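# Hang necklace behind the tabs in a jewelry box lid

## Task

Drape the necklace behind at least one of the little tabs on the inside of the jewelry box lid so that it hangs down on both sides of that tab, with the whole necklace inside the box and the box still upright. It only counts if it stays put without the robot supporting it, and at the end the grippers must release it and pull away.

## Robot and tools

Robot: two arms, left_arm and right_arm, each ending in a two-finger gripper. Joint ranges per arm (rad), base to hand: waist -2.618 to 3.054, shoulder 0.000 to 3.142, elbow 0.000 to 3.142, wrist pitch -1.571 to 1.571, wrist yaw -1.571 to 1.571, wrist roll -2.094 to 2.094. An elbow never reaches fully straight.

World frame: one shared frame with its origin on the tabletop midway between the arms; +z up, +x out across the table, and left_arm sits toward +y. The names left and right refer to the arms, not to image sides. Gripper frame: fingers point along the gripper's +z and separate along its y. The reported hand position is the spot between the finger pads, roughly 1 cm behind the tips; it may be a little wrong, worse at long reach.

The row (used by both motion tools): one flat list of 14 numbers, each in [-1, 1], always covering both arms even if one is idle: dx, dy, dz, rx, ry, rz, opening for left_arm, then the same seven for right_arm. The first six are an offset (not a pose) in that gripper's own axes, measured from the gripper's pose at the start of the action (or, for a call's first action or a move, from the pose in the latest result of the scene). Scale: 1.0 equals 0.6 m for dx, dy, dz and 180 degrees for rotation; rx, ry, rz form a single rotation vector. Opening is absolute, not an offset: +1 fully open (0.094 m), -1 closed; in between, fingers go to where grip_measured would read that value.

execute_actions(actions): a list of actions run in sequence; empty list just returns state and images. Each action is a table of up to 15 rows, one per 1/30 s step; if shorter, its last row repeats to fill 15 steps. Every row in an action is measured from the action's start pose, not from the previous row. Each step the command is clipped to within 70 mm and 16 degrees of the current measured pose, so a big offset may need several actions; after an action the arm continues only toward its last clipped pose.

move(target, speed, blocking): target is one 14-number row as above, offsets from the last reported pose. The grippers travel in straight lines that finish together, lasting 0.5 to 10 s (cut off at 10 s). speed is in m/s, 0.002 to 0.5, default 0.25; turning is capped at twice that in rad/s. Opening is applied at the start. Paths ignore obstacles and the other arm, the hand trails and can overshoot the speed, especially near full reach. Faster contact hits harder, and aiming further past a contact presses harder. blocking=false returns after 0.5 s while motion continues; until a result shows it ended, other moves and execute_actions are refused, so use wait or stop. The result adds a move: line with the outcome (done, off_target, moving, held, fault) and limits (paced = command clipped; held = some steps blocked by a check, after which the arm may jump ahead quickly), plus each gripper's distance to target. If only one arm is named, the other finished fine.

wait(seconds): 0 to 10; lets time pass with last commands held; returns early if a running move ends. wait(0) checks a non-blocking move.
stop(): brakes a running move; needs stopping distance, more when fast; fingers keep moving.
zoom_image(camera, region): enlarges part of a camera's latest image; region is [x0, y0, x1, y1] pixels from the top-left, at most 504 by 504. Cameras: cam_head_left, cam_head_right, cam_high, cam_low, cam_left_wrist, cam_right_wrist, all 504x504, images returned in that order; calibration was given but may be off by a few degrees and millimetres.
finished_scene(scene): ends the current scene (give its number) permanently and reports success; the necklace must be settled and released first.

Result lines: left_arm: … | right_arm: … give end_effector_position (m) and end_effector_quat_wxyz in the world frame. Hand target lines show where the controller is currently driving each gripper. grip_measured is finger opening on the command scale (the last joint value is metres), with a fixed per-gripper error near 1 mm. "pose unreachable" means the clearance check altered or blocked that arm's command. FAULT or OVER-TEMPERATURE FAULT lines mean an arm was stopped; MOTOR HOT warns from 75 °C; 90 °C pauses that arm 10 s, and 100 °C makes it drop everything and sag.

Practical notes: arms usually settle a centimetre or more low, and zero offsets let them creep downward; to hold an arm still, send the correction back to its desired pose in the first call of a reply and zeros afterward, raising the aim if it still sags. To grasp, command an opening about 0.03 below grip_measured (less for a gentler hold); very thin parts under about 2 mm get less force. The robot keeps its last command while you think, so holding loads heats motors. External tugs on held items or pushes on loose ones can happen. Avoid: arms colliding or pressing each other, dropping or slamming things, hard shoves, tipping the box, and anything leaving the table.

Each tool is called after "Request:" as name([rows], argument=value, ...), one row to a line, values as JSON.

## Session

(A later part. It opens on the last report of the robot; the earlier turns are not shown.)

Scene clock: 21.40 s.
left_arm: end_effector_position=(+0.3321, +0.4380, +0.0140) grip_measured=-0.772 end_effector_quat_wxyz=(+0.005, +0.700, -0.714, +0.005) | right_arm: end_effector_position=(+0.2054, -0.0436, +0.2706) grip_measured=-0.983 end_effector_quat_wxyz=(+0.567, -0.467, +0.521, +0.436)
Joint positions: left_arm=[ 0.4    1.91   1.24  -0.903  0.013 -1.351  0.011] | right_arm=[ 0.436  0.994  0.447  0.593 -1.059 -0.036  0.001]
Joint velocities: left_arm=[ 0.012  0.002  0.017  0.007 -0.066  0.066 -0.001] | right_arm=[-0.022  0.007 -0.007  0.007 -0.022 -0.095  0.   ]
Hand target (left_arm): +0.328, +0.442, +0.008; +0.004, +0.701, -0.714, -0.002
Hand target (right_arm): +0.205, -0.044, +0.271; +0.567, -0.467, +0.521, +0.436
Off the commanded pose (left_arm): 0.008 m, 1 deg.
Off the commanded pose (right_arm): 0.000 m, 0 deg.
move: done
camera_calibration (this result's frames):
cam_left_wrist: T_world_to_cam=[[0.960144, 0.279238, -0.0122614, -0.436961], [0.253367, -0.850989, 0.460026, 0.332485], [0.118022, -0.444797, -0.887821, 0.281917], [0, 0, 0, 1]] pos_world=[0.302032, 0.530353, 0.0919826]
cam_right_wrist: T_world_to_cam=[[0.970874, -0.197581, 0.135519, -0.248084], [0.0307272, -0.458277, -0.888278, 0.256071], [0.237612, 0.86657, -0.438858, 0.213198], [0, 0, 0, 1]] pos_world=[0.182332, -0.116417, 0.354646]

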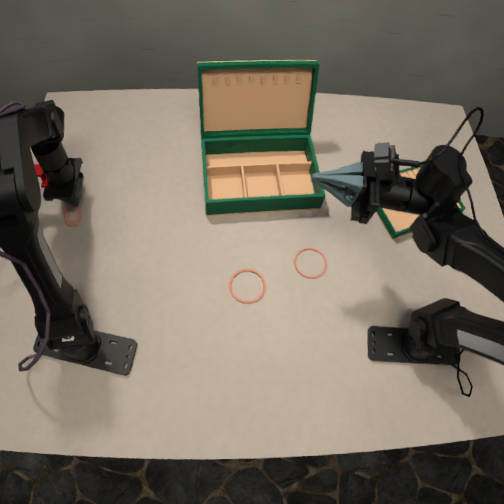

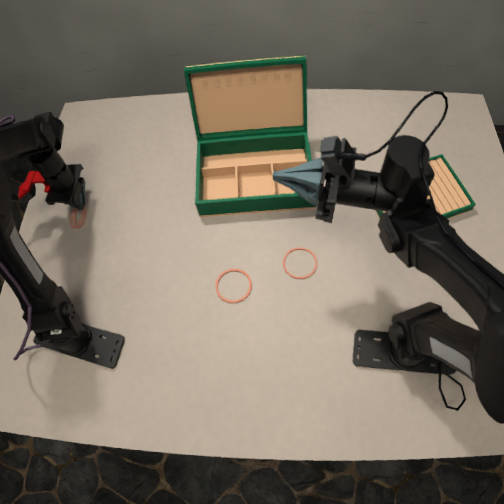

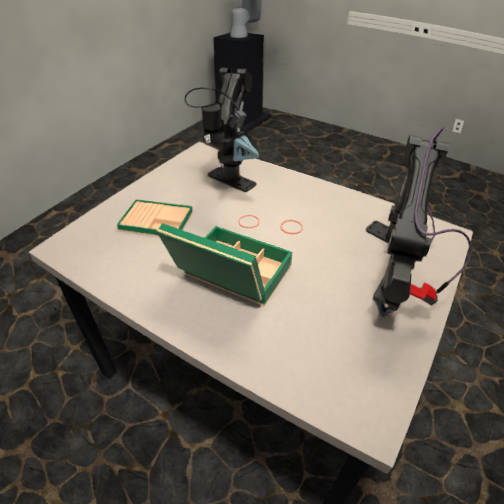

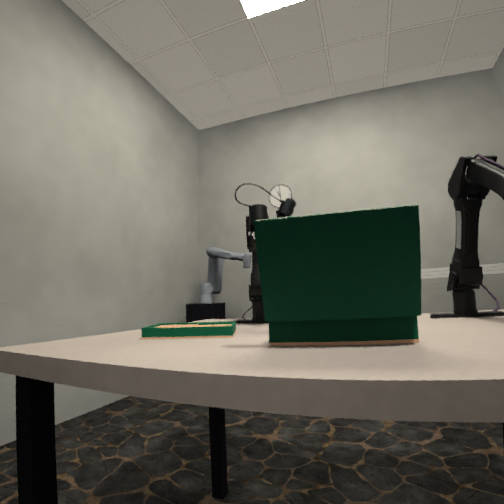

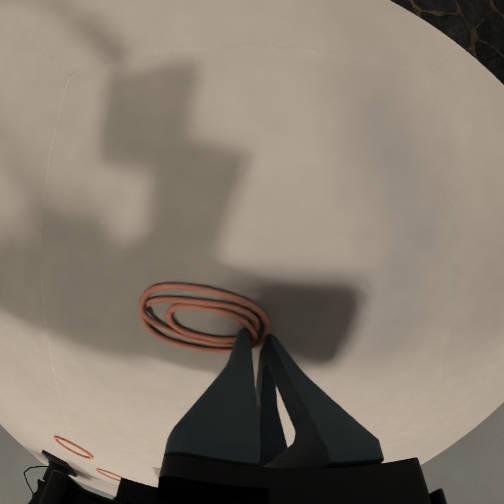

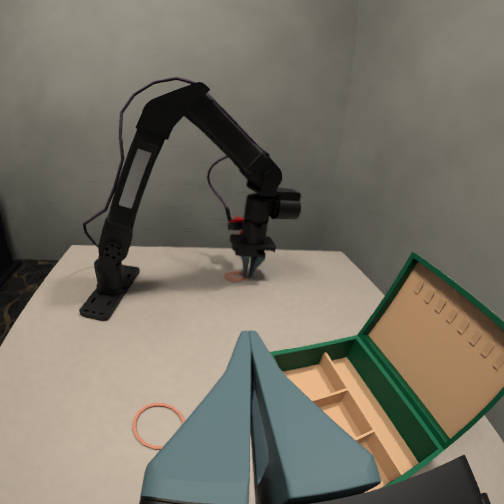

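Request:
move(target=[0,0,0.003,0,0,0,-0.97, 0,0,0,0,0,0,-1])

Request:
move(target=[0,0,-0.08,0,0,0,-0.97, 0,0,0,0,0,0,-1], speed=0.08)

Request:
zoom_image(camera="cam_left_wrist", region=[140, 210, 330, 400])

Scene clock: 22.73 s.
left_arm: end_effector_position=(+0.3321, +0.4377, +0.0140) grip_measured=-0.963 end_effector_quat_wxyz=(+0.005, +0.700, -0.714, +0.005) | right_arm: end_effector_position=(+0.2054, -0.0436, +0.2706) grip_measured=-0.983 end_effector_quat_wxyz=(+0.567, -0.467, +0.521, +0.436)
Joint positions: left_arm=[ 0.4    1.91   1.24  -0.903  0.015 -1.351  0.002] | right_arm=[ 0.436  0.994  0.447  0.593 -1.059 -0.036  0.001]
Joint velocities: left_arm=[-0.002 -0.022 -0.012  0.037 -0.051 -0.022 -0.001] | right_arm=[-0.012 -0.017 -0.012  0.007  0.051  0.022  0.003]
Hand target (left_arm): +0.332, +0.438, +0.012; +0.005, +0.700, -0.714, +0.005
Hand target (right_arm): +0.205, -0.044, +0.271; +0.567, -0.467, +0.521, +0.436
Off the commanded pose (left_arm): 0.002 m, 0 deg.
Off the commanded pose (right_arm): 0.000 m, 0 deg.
move: done
camera_calibration (this result's frames):
cam_left_wrist: T_world_to_cam=[[0.960147, 0.279219, -0.0124191, -0.436924], [0.253196, -0.850126, 0.461712, 0.331838], [0.118361, -0.446456, -0.886943, 0.282366], [0, 0, 0, 1]] pos_world=[0.30207, 0.530166, 0.0918031]
cam_right_wrist: T_world_to_cam=[[0.970874, -0.197581, 0.135519, -0.248084], [0.0307272, -0.458277, -0.888278, 0.256071], [0.237612, 0.86657, -0.438858, 0.213198], [0, 0, 0, 1]] pos_world=[0.182332, -0.116417, 0.354646]

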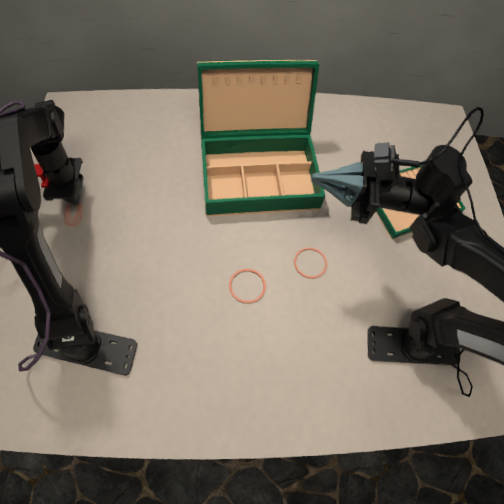

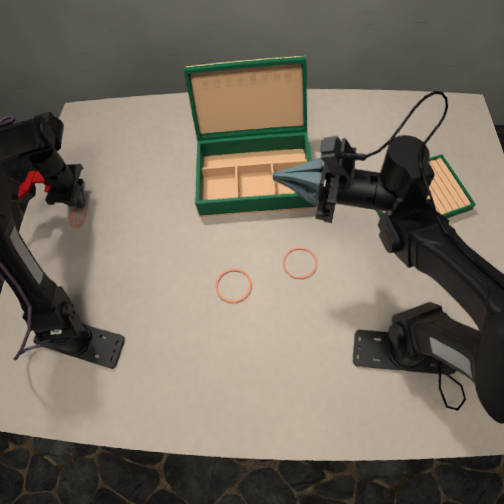

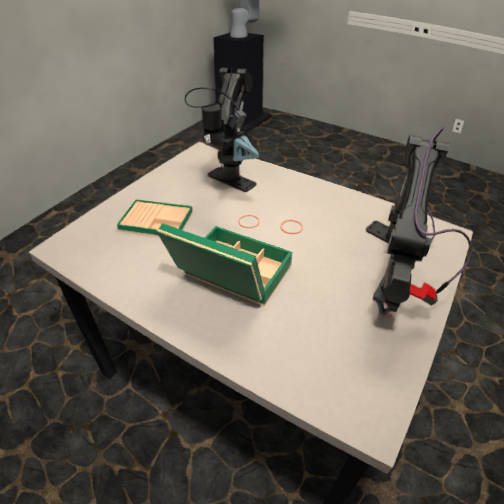

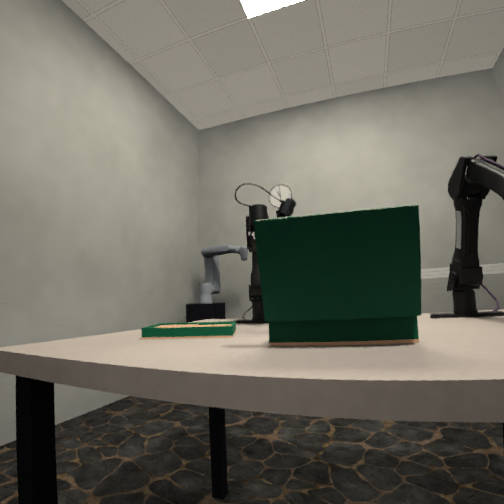

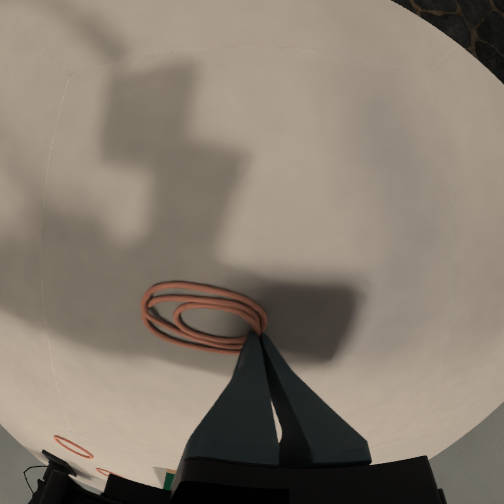

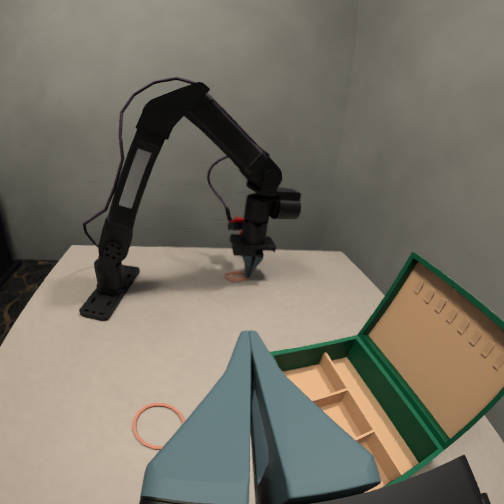

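Scene clock: 23.87 s.
left_arm: end_effector_position=(+0.3235, +0.4354, +0.0454) grip_measured=-0.963 end_effector_quat_wxyz=(+0.023, +0.700, -0.714, -0.005) | right_arm: end_effector_position=(+0.2054, -0.0436, +0.2706) grip_measured=-0.983 end_effector_quat_wxyz=(+0.567, -0.467, +0.521, +0.436)
Joint positions: left_arm=[ 0.4    1.873  1.322 -1.064  0.018 -1.351  0.002] | right_arm=[ 0.436  0.994  0.447  0.593 -1.059 -0.036  0.001]
Joint velocities: left_arm=[-0.002 -0.007 -0.007  0.037 -0.007 -0.066  0.   ] | right_arm=[ 0.002  0.007 -0.002  0.022 -0.007  0.037 -0.   ]
Hand target (left_arm): +0.332, +0.438, +0.062; +0.005, +0.700, -0.714, +0.006
Hand target (right_arm): +0.205, -0.044, +0.271; +0.567, -0.467, +0.521, +0.436
Off the commanded pose (left_arm): 0.019 m, 2 deg.
Off the commanded pose (right_arm): 0.000 m, 0 deg.
move: off_target (left_arm)
camera_calibration (this result's frames):
cam_left_wrist: T_world_to_cam=[[0.958792, 0.278913, -0.0540837, -0.425126], [0.271774, -0.844912, 0.460719, 0.309345], [0.0828047, -0.456432, -0.885897, 0.32598], [0, 0, 0, 1]] pos_world=[0.296543, 0.528731, 0.123271]
cam_right_wrist: T_world_to_cam=[[0.970874, -0.197581, 0.135519, -0.248084], [0.0307272, -0.458277, -0.888278, 0.256071], [0.237612, 0.86657, -0.438858, 0.213198], [0, 0, 0, 1]] pos_world=[0.182332, -0.116417, 0.354646]

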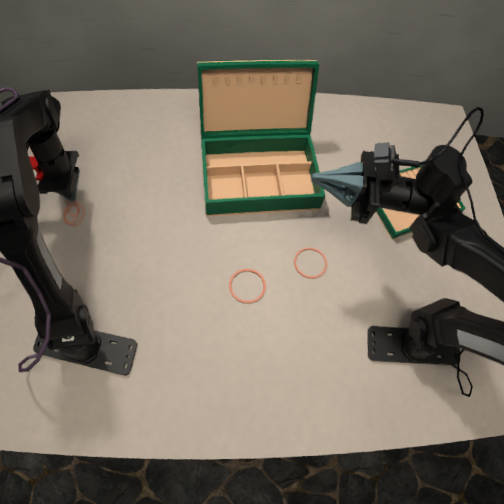

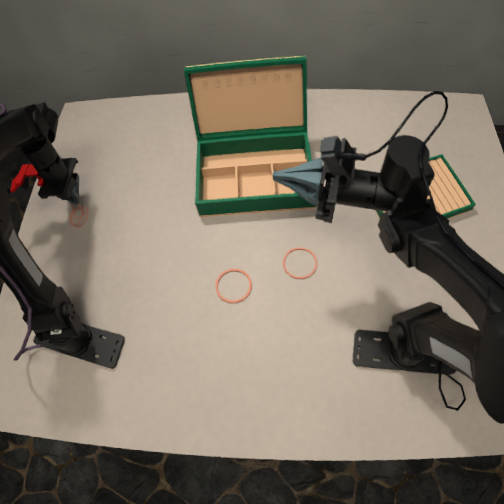

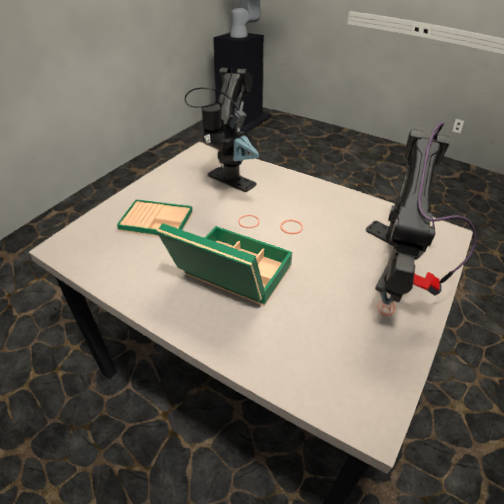

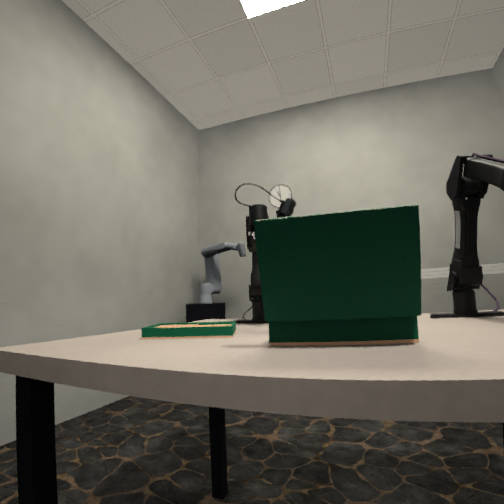

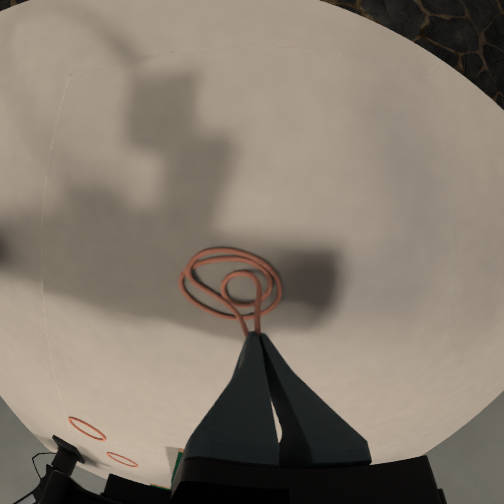

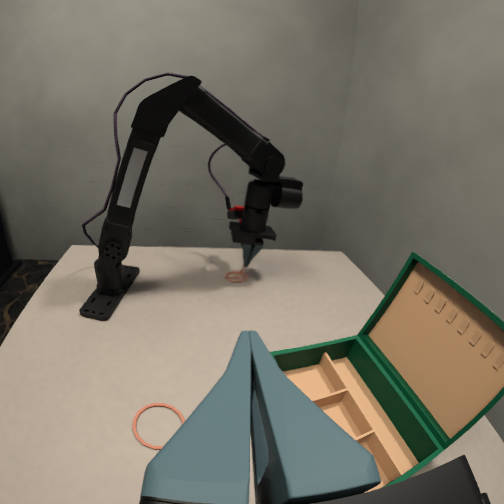

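Region (140, 210, 330, 400) of cam_left_wrist's 504x504 image, scaled by 2.653, with more detail than that image has.

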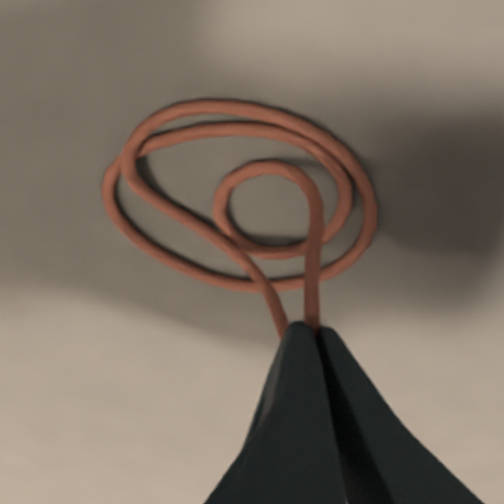

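Request:
move(target=[0.27,0,-0.39,0.34,0,0,-0.985, 0,0,0,0,0,0,-1], speed=0.12)

Scene clock: 29.20 s.
left_arm: end_effector_position=(+0.3307, +0.2777, +0.2784) grip_measured=-0.975 end_effector_quat_wxyz=(-0.323, +0.618, -0.625, +0.351) | right_arm: end_effector_position=(+0.2054, -0.0436, +0.2706) grip_measured=-0.983 end_effector_quat_wxyz=(+0.567, -0.467, +0.521, +0.436)
Joint positions: left_arm=[-0.259  1.091  1.105 -0.631 -0.341 -1.84   0.001] | right_arm=[ 0.436  0.994  0.447  0.593 -1.059 -0.036  0.001]
Joint velocities: left_arm=[-0.007 -0.007 -0.017  0.037  0.051 -0.007 -0.001] | right_arm=[-0.017 -0.002  0.002 -0.037  0.022  0.022  0.   ]
Hand target (left_arm): +0.329, +0.278, +0.285; -0.332, +0.614, -0.618, +0.362
Hand target (right_arm): +0.205, -0.044, +0.271; +0.567, -0.467, +0.521, +0.436
Off the commanded pose (left_arm): 0.005 m, 2 deg.
Off the commanded pose (right_arm): 0.000 m, 0 deg.
move: done
camera_calibration (this result's frames):
cam_left_wrist: T_world_to_cam=[[0.536682, 0.306788, 0.786037, -0.47754], [-0.252984, -0.830201, 0.496755, 0.226236], [0.804967, -0.465454, -0.367941, 0.0793478], [0, 0, 0, 1]] pos_world=[0.249649, 0.371258, 0.292175]
cam_right_wrist: T_world_to_cam=[[0.970874, -0.197581, 0.135519, -0.248084], [0.0307272, -0.458277, -0.888278, 0.256071], [0.237612, 0.86657, -0.438858, 0.213198], [0, 0, 0, 1]] pos_world=[0.182332, -0.116417, 0.354646]

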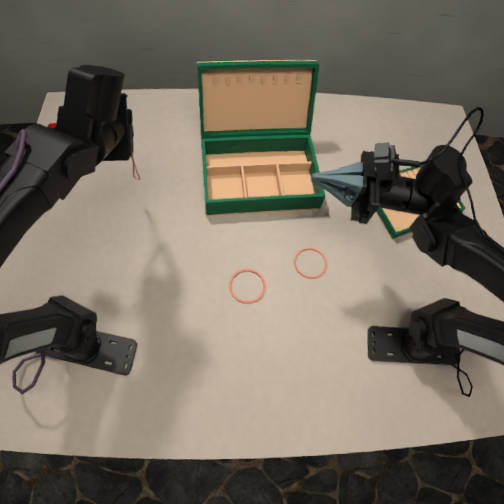

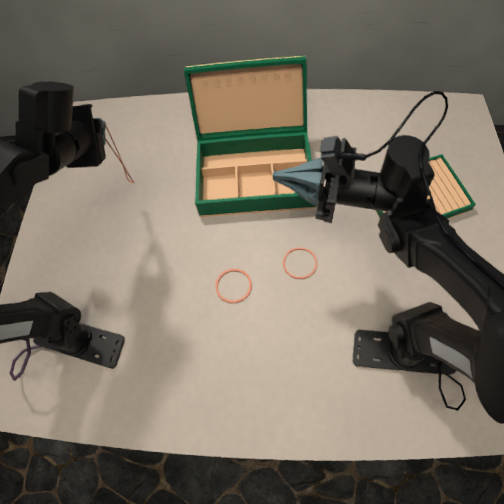

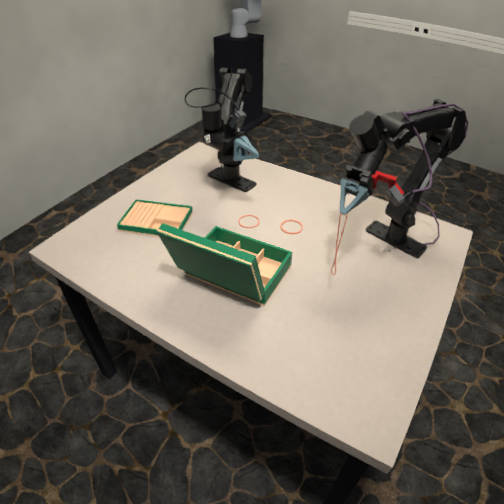

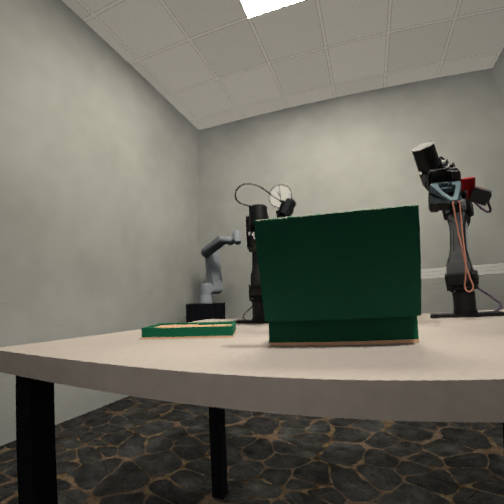

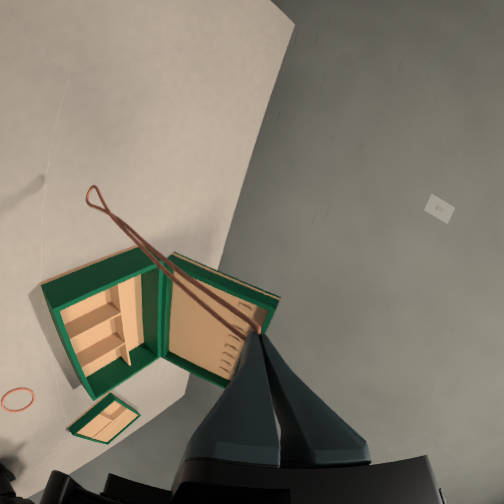

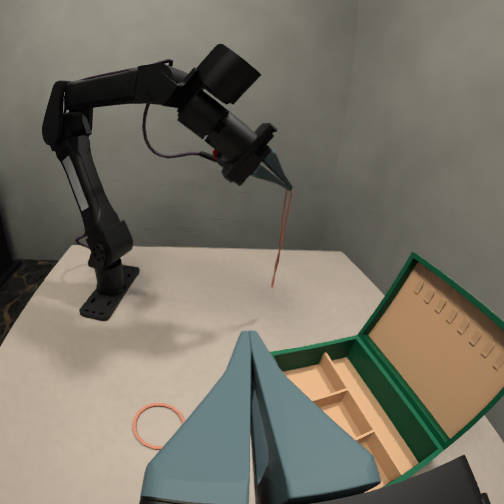

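Request:
zoom_image(camera="cam_low", region=[410, 170, 504, 310])

Request:
zoom_image(camera="cam_head_left", region=[190, 55, 330, 150])

Request:
zoom_image(camera="cam_head_right", region=[180, 50, 320, 145])

Region (410, 170, 504, 310) of cam_low's 504x504 image, scaled by 3.600, with more detail than that image has; it fills the left 338 columns of this view, and the rest is white.

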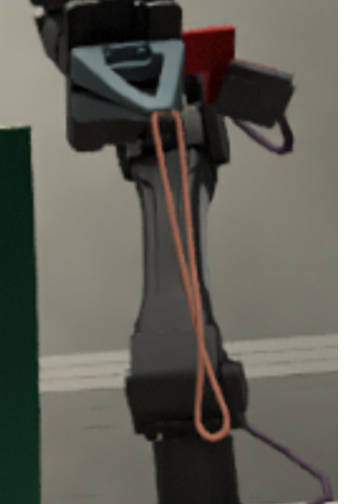

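Region (190, 55, 330, 150) of cam_head_left's 504x504 image, scaled by 3.600, with more detail than that image has; it fills the top 342 rows of this view, and the rest is white.

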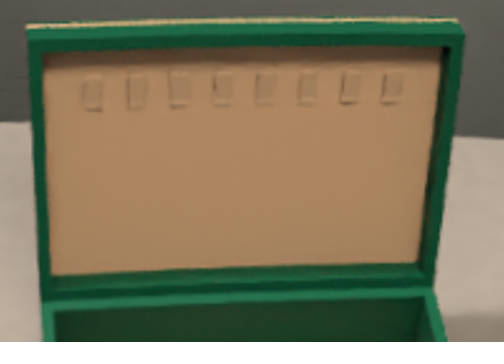

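Region (180, 50, 320, 145) of cam_head_right's 504x504 image, scaled by 3.600, with more detail than that image has; it fills the top 342 rows of this view, and the rest is white.

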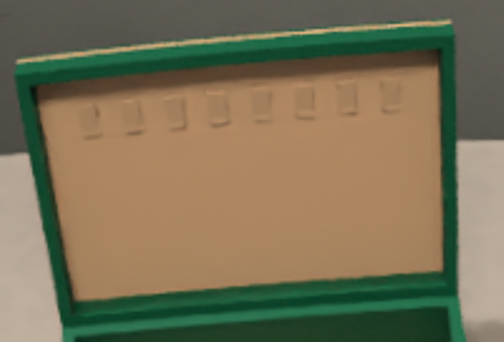

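Request:
move(target=[0.284,-0.135,0.18,0,0,0,-0.985, -0.03,-0.33,-0.1,0,0,0,-1], speed=0.1)

Scene clock: 34.73 s.
left_arm: end_effector_position=(+0.4609, +0.1054, +0.2685) grip_measured=-0.975 end_effector_quat_wxyz=(-0.314, +0.620, -0.636, +0.336) | right_arm: end_effector_position=(+0.3841, -0.1337, +0.2966) grip_measured=-0.983 end_effector_quat_wxyz=(+0.559, -0.462, +0.530, +0.439)
Joint positions: left_arm=[-0.496  1.908  1.867 -0.684 -0.516 -2.004  0.001] | right_arm=[ 0.025  1.69   1.07   0.725 -1.466  0.054  0.001]
Joint velocities: left_arm=[ 0.027 -0.007  0.002 -0.022 -0.007 -0.051 -0.002] | right_arm=[ 0.022  0.012  0.002  0.022 -0.037  0.066  0.001]
Hand target (left_arm): +0.460, +0.104, +0.289; -0.322, +0.618, -0.625, +0.351
Hand target (right_arm): +0.387, -0.136, +0.305; +0.565, -0.469, +0.523, +0.434
Off the commanded pose (left_arm): 0.024 m, 2 deg.
Off the commanded pose (right_arm): 0.008 m, 2 deg.
move: off_target (left_arm)
camera_calibration (this result's frames):
cam_left_wrist: T_world_to_cam=[[0.567714, 0.291902, 0.769737, -0.495033], [-0.240571, -0.835383, 0.494228, 0.116546], [0.787291, -0.465756, -0.404035, -0.0914149], [0, 0, 0, 1]] pos_world=[0.381045, 0.199285, 0.28651]
cam_right_wrist: T_world_to_cam=[[0.973101, -0.201096, 0.112406, -0.437426], [0.00644851, -0.46395, -0.885838, 0.240206], [0.230289, 0.862735, -0.450173, 0.265839], [0, 0, 0, 1]] pos_world=[0.36289, -0.20587, 0.381626]

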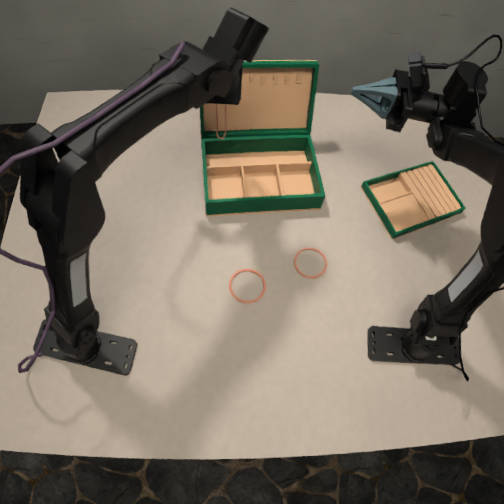

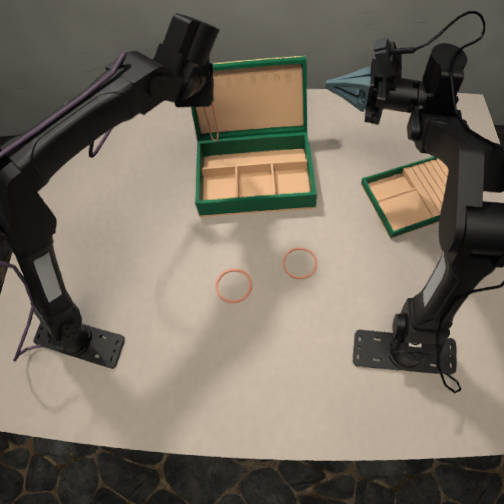

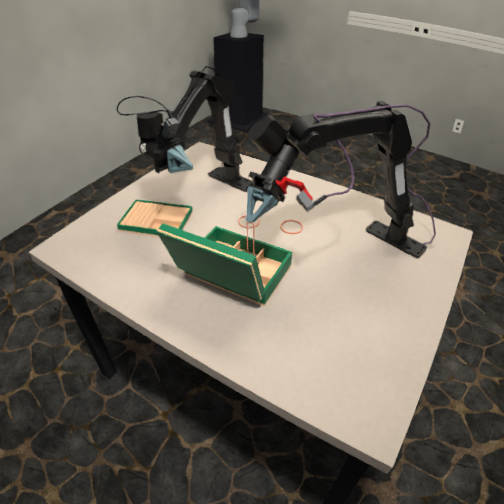

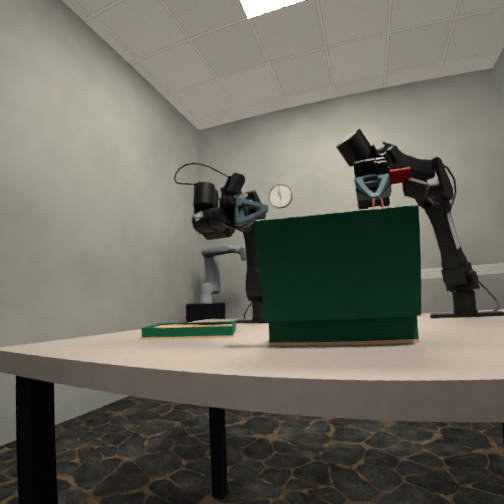

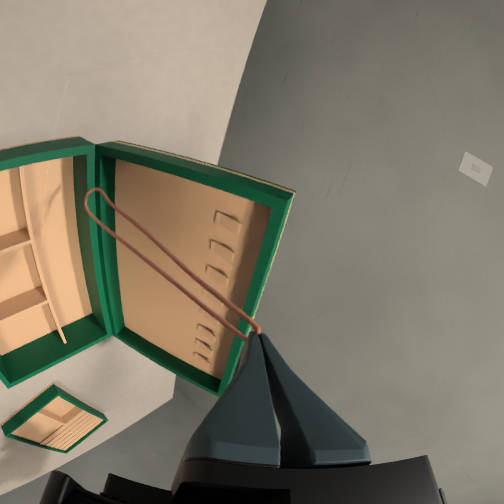

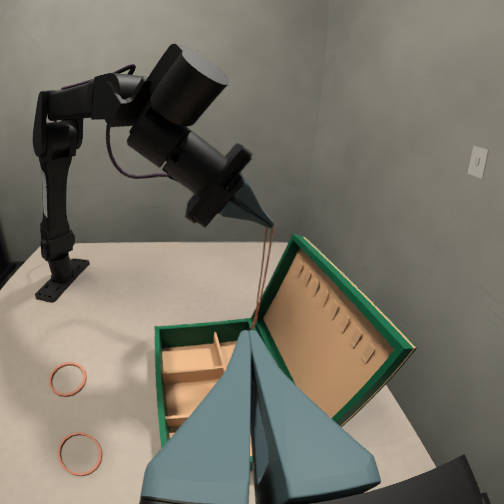

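Request:
move(target=[0.003,-0.015,0.08,0.015,0,0,-0.985, 0,0,0,0,0,0,-1], speed=0.05)

Request:
zoom_image(camera="cam_left_wrist", region=[140, 200, 340, 400])

Request:
zoom_image(camera="cam_right_wrist", region=[240, 200, 380, 340])

Scene clock: 37.80 s.
left_arm: end_effector_position=(+0.4977, +0.0992, +0.2291) grip_measured=-0.975 end_effector_quat_wxyz=(-0.319, +0.615, -0.639, +0.334) | right_arm: end_effector_position=(+0.3838, -0.1337, +0.2973) grip_measured=-0.983 end_effector_quat_wxyz=(+0.560, -0.463, +0.529, +0.439)
Joint positions: left_arm=[-0.455  2.023  1.867 -0.553 -0.49  -1.959  0.001] | right_arm=[ 0.025  1.69   1.07   0.734 -1.467  0.06   0.001]
Joint velocities: left_arm=[-0.002 -0.017  0.002  0.022  0.007 -0.007 -0.001] | right_arm=[-0.012  0.012  0.007 -0.007 -0.022  0.066  0.001]
Hand target (left_arm): +0.504, +0.102, +0.248; -0.329, +0.612, -0.628, +0.352
Hand target (right_arm): +0.384, -0.134, +0.297; +0.560, -0.462, +0.530, +0.439
Off the commanded pose (left_arm): 0.021 m, 3 deg.
Off the commanded pose (right_arm): 0.001 m, 0 deg.
move: off_target (left_arm)
camera_calibration (this result's frames):
cam_left_wrist: T_world_to_cam=[[0.566937, 0.278334, 0.775315, -0.483399], [-0.24592, -0.841083, 0.48177, 0.145772], [0.786197, -0.463799, -0.408393, -0.137874], [0, 0, 0, 1]] pos_world=[0.418301, 0.193207, 0.248251]
cam_right_wrist: T_world_to_cam=[[0.973196, -0.199586, 0.114261, -0.437544], [0.00894587, -0.463602, -0.885998, 0.240032], [0.229805, 0.863272, -0.44939, 0.26623], [0, 0, 0, 1]] pos_world=[0.362488, -0.205878, 0.382303]

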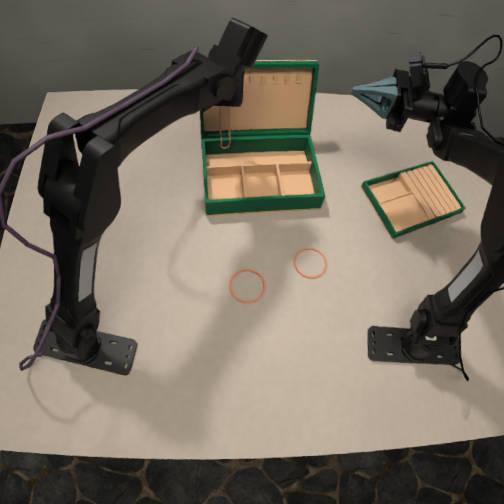

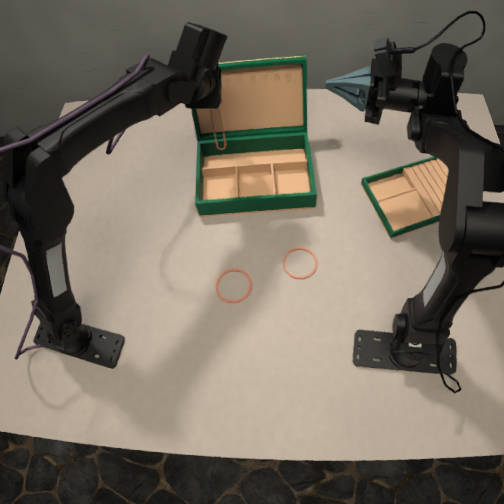

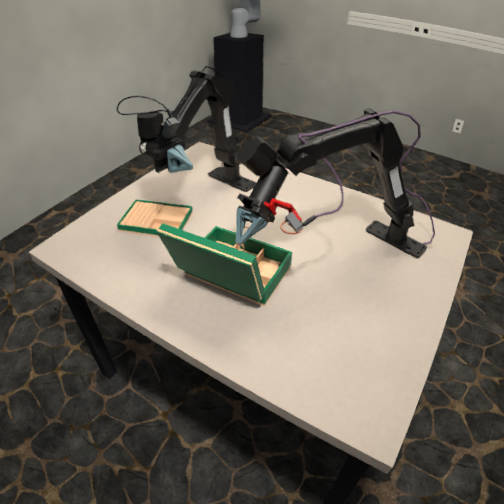

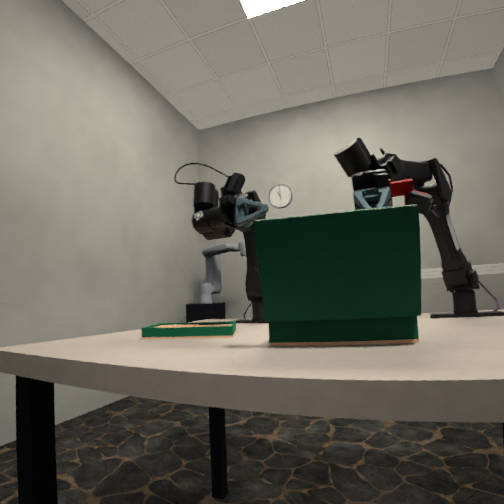

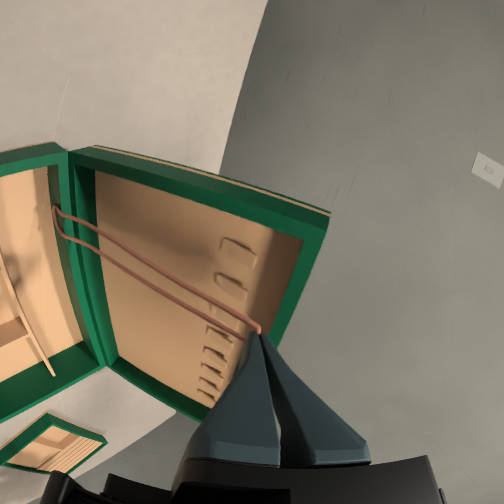

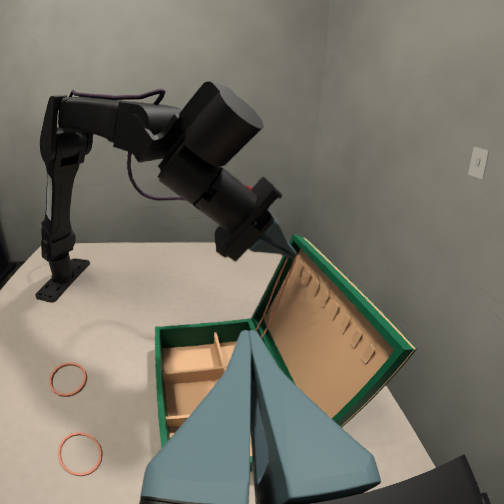

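Region (140, 200, 340, 400) of cam_left_wrist's 504x504 image, scaled by 2.520, with more detail than that image has.

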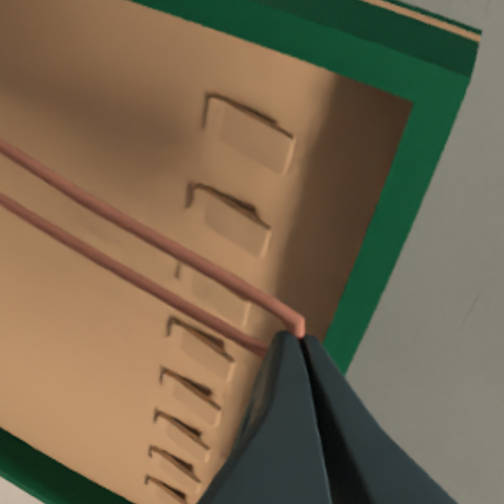

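Region (240, 200, 380, 340) of cam_right_wrist's 504x504 image, scaled by 3.600, with more detail than that image has.

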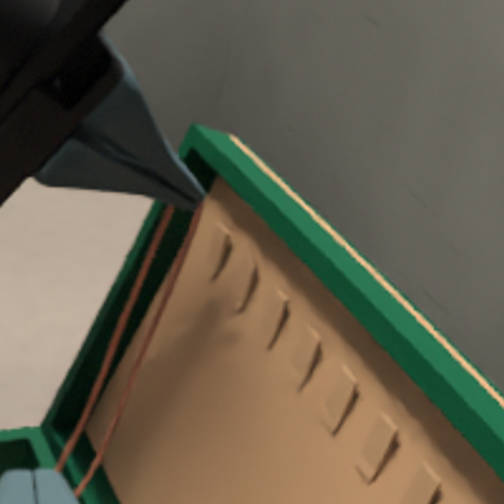

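Request:
move(target=[0.004,-0.036,0.025,0.015,0,0,-0.985, 0,0,0,0,0,0,-1], speed=0.04)

Request:
zoom_image(camera="cam_left_wrist", region=[140, 200, 340, 400])

Request:
zoom_image(camera="cam_right_wrist", region=[260, 220, 360, 320])

Scene clock: 39.30 s.
left_arm: end_effector_position=(+0.5124, +0.0946, +0.2142) grip_measured=-0.975 end_effector_quat_wxyz=(-0.321, +0.611, -0.645, +0.327) | right_arm: end_effector_position=(+0.3838, -0.1337, +0.2973) grip_measured=-0.983 end_effector_quat_wxyz=(+0.560, -0.463, +0.529, +0.439)
Joint positions: left_arm=[-0.444  2.089  1.911 -0.536 -0.484 -1.936  0.001] | right_arm=[ 0.025  1.69   1.07   0.734 -1.467  0.06   0.001]
Joint velocities: left_arm=[-0.017  0.002  0.002 -0.051  0.022 -0.007 -0.001] | right_arm=[-0.007  0.007  0.027  0.022  0.066 -0.037  0.   ]
Hand target (left_arm): +0.521, +0.096, +0.238; -0.333, +0.608, -0.631, +0.349
Hand target (right_arm): +0.384, -0.134, +0.297; +0.560, -0.463, +0.529, +0.439
Off the commanded pose (left_arm): 0.026 m, 3 deg.
Off the commanded pose (right_arm): 0.000 m, 0 deg.
move: off_target (left_arm)
camera_calibration (this result's frames):
cam_left_wrist: T_world_to_cam=[[0.573039, 0.259907, 0.777222, -0.480641], [-0.249114, -0.848259, 0.467332, 0.158068], [0.780749, -0.461416, -0.421339, -0.152273], [0, 0, 0, 1]] pos_world=[0.43369, 0.188744, 0.235537]
cam_right_wrist: T_world_to_cam=[[0.973196, -0.199586, 0.114261, -0.437544], [0.00894587, -0.463602, -0.885998, 0.240032], [0.229805, 0.863272, -0.44939, 0.26623], [0, 0, 0, 1]] pos_world=[0.362488, -0.205878, 0.382303]

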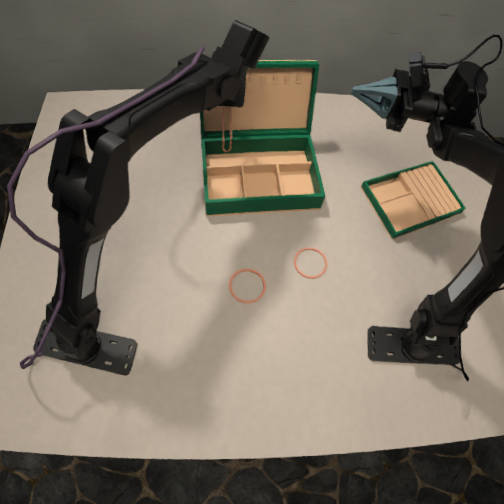

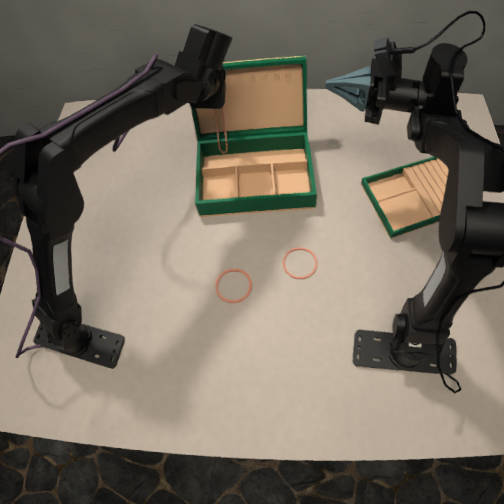

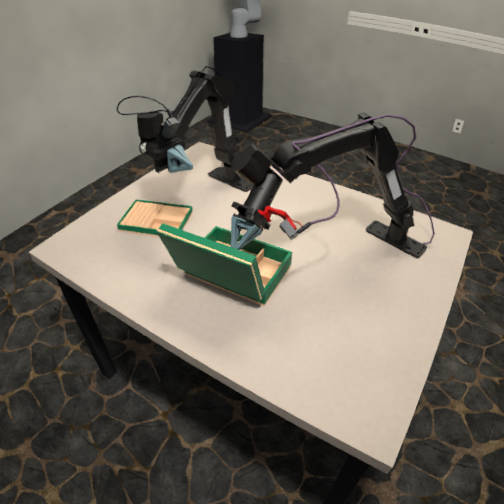

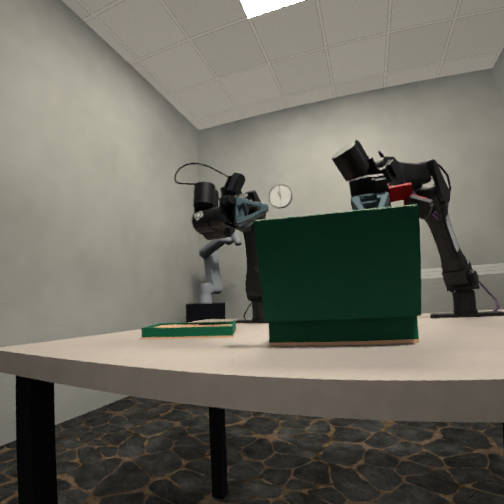

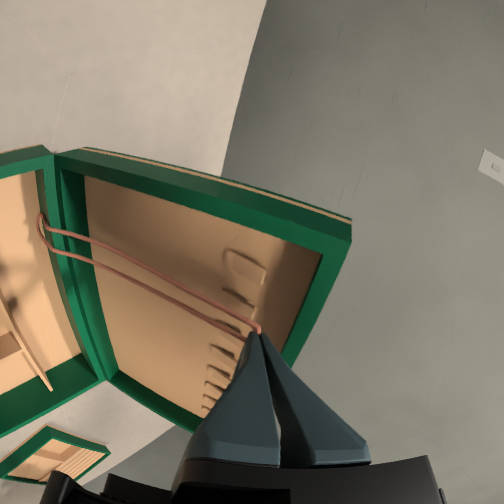

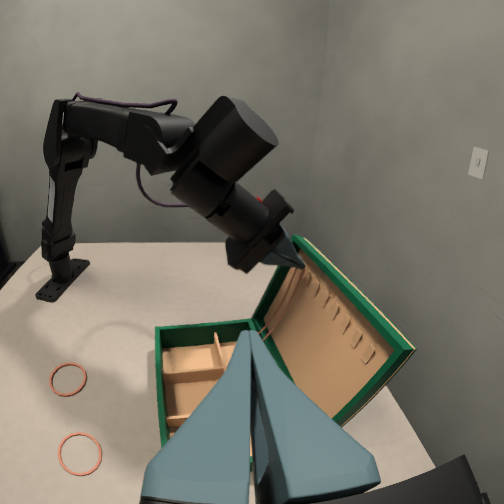

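Region (140, 200, 340, 400) of cam_left_wrist's 504x504 image, scaled by 2.520, with more detail than that image has.

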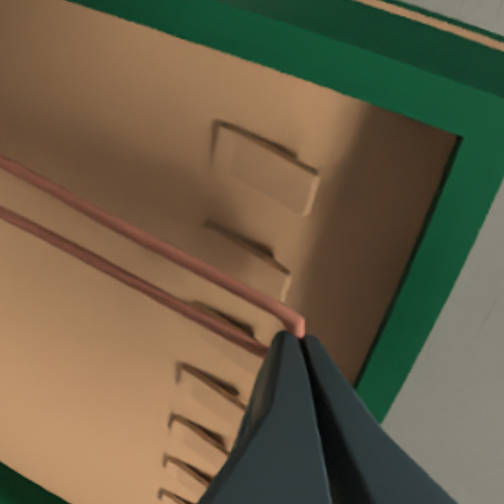

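Region (260, 220, 360, 320) of cam_right_wrist's 504x504 image, scaled by 5.040, with more detail than that image has.

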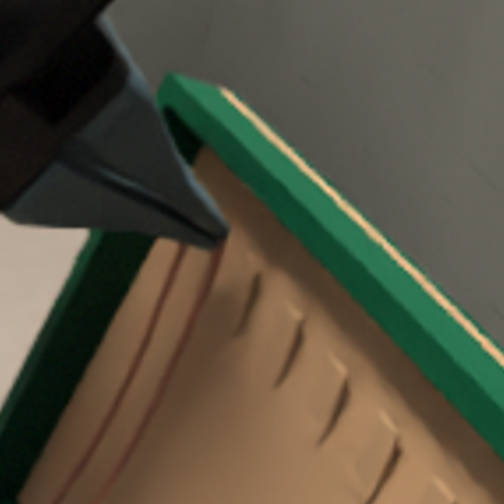

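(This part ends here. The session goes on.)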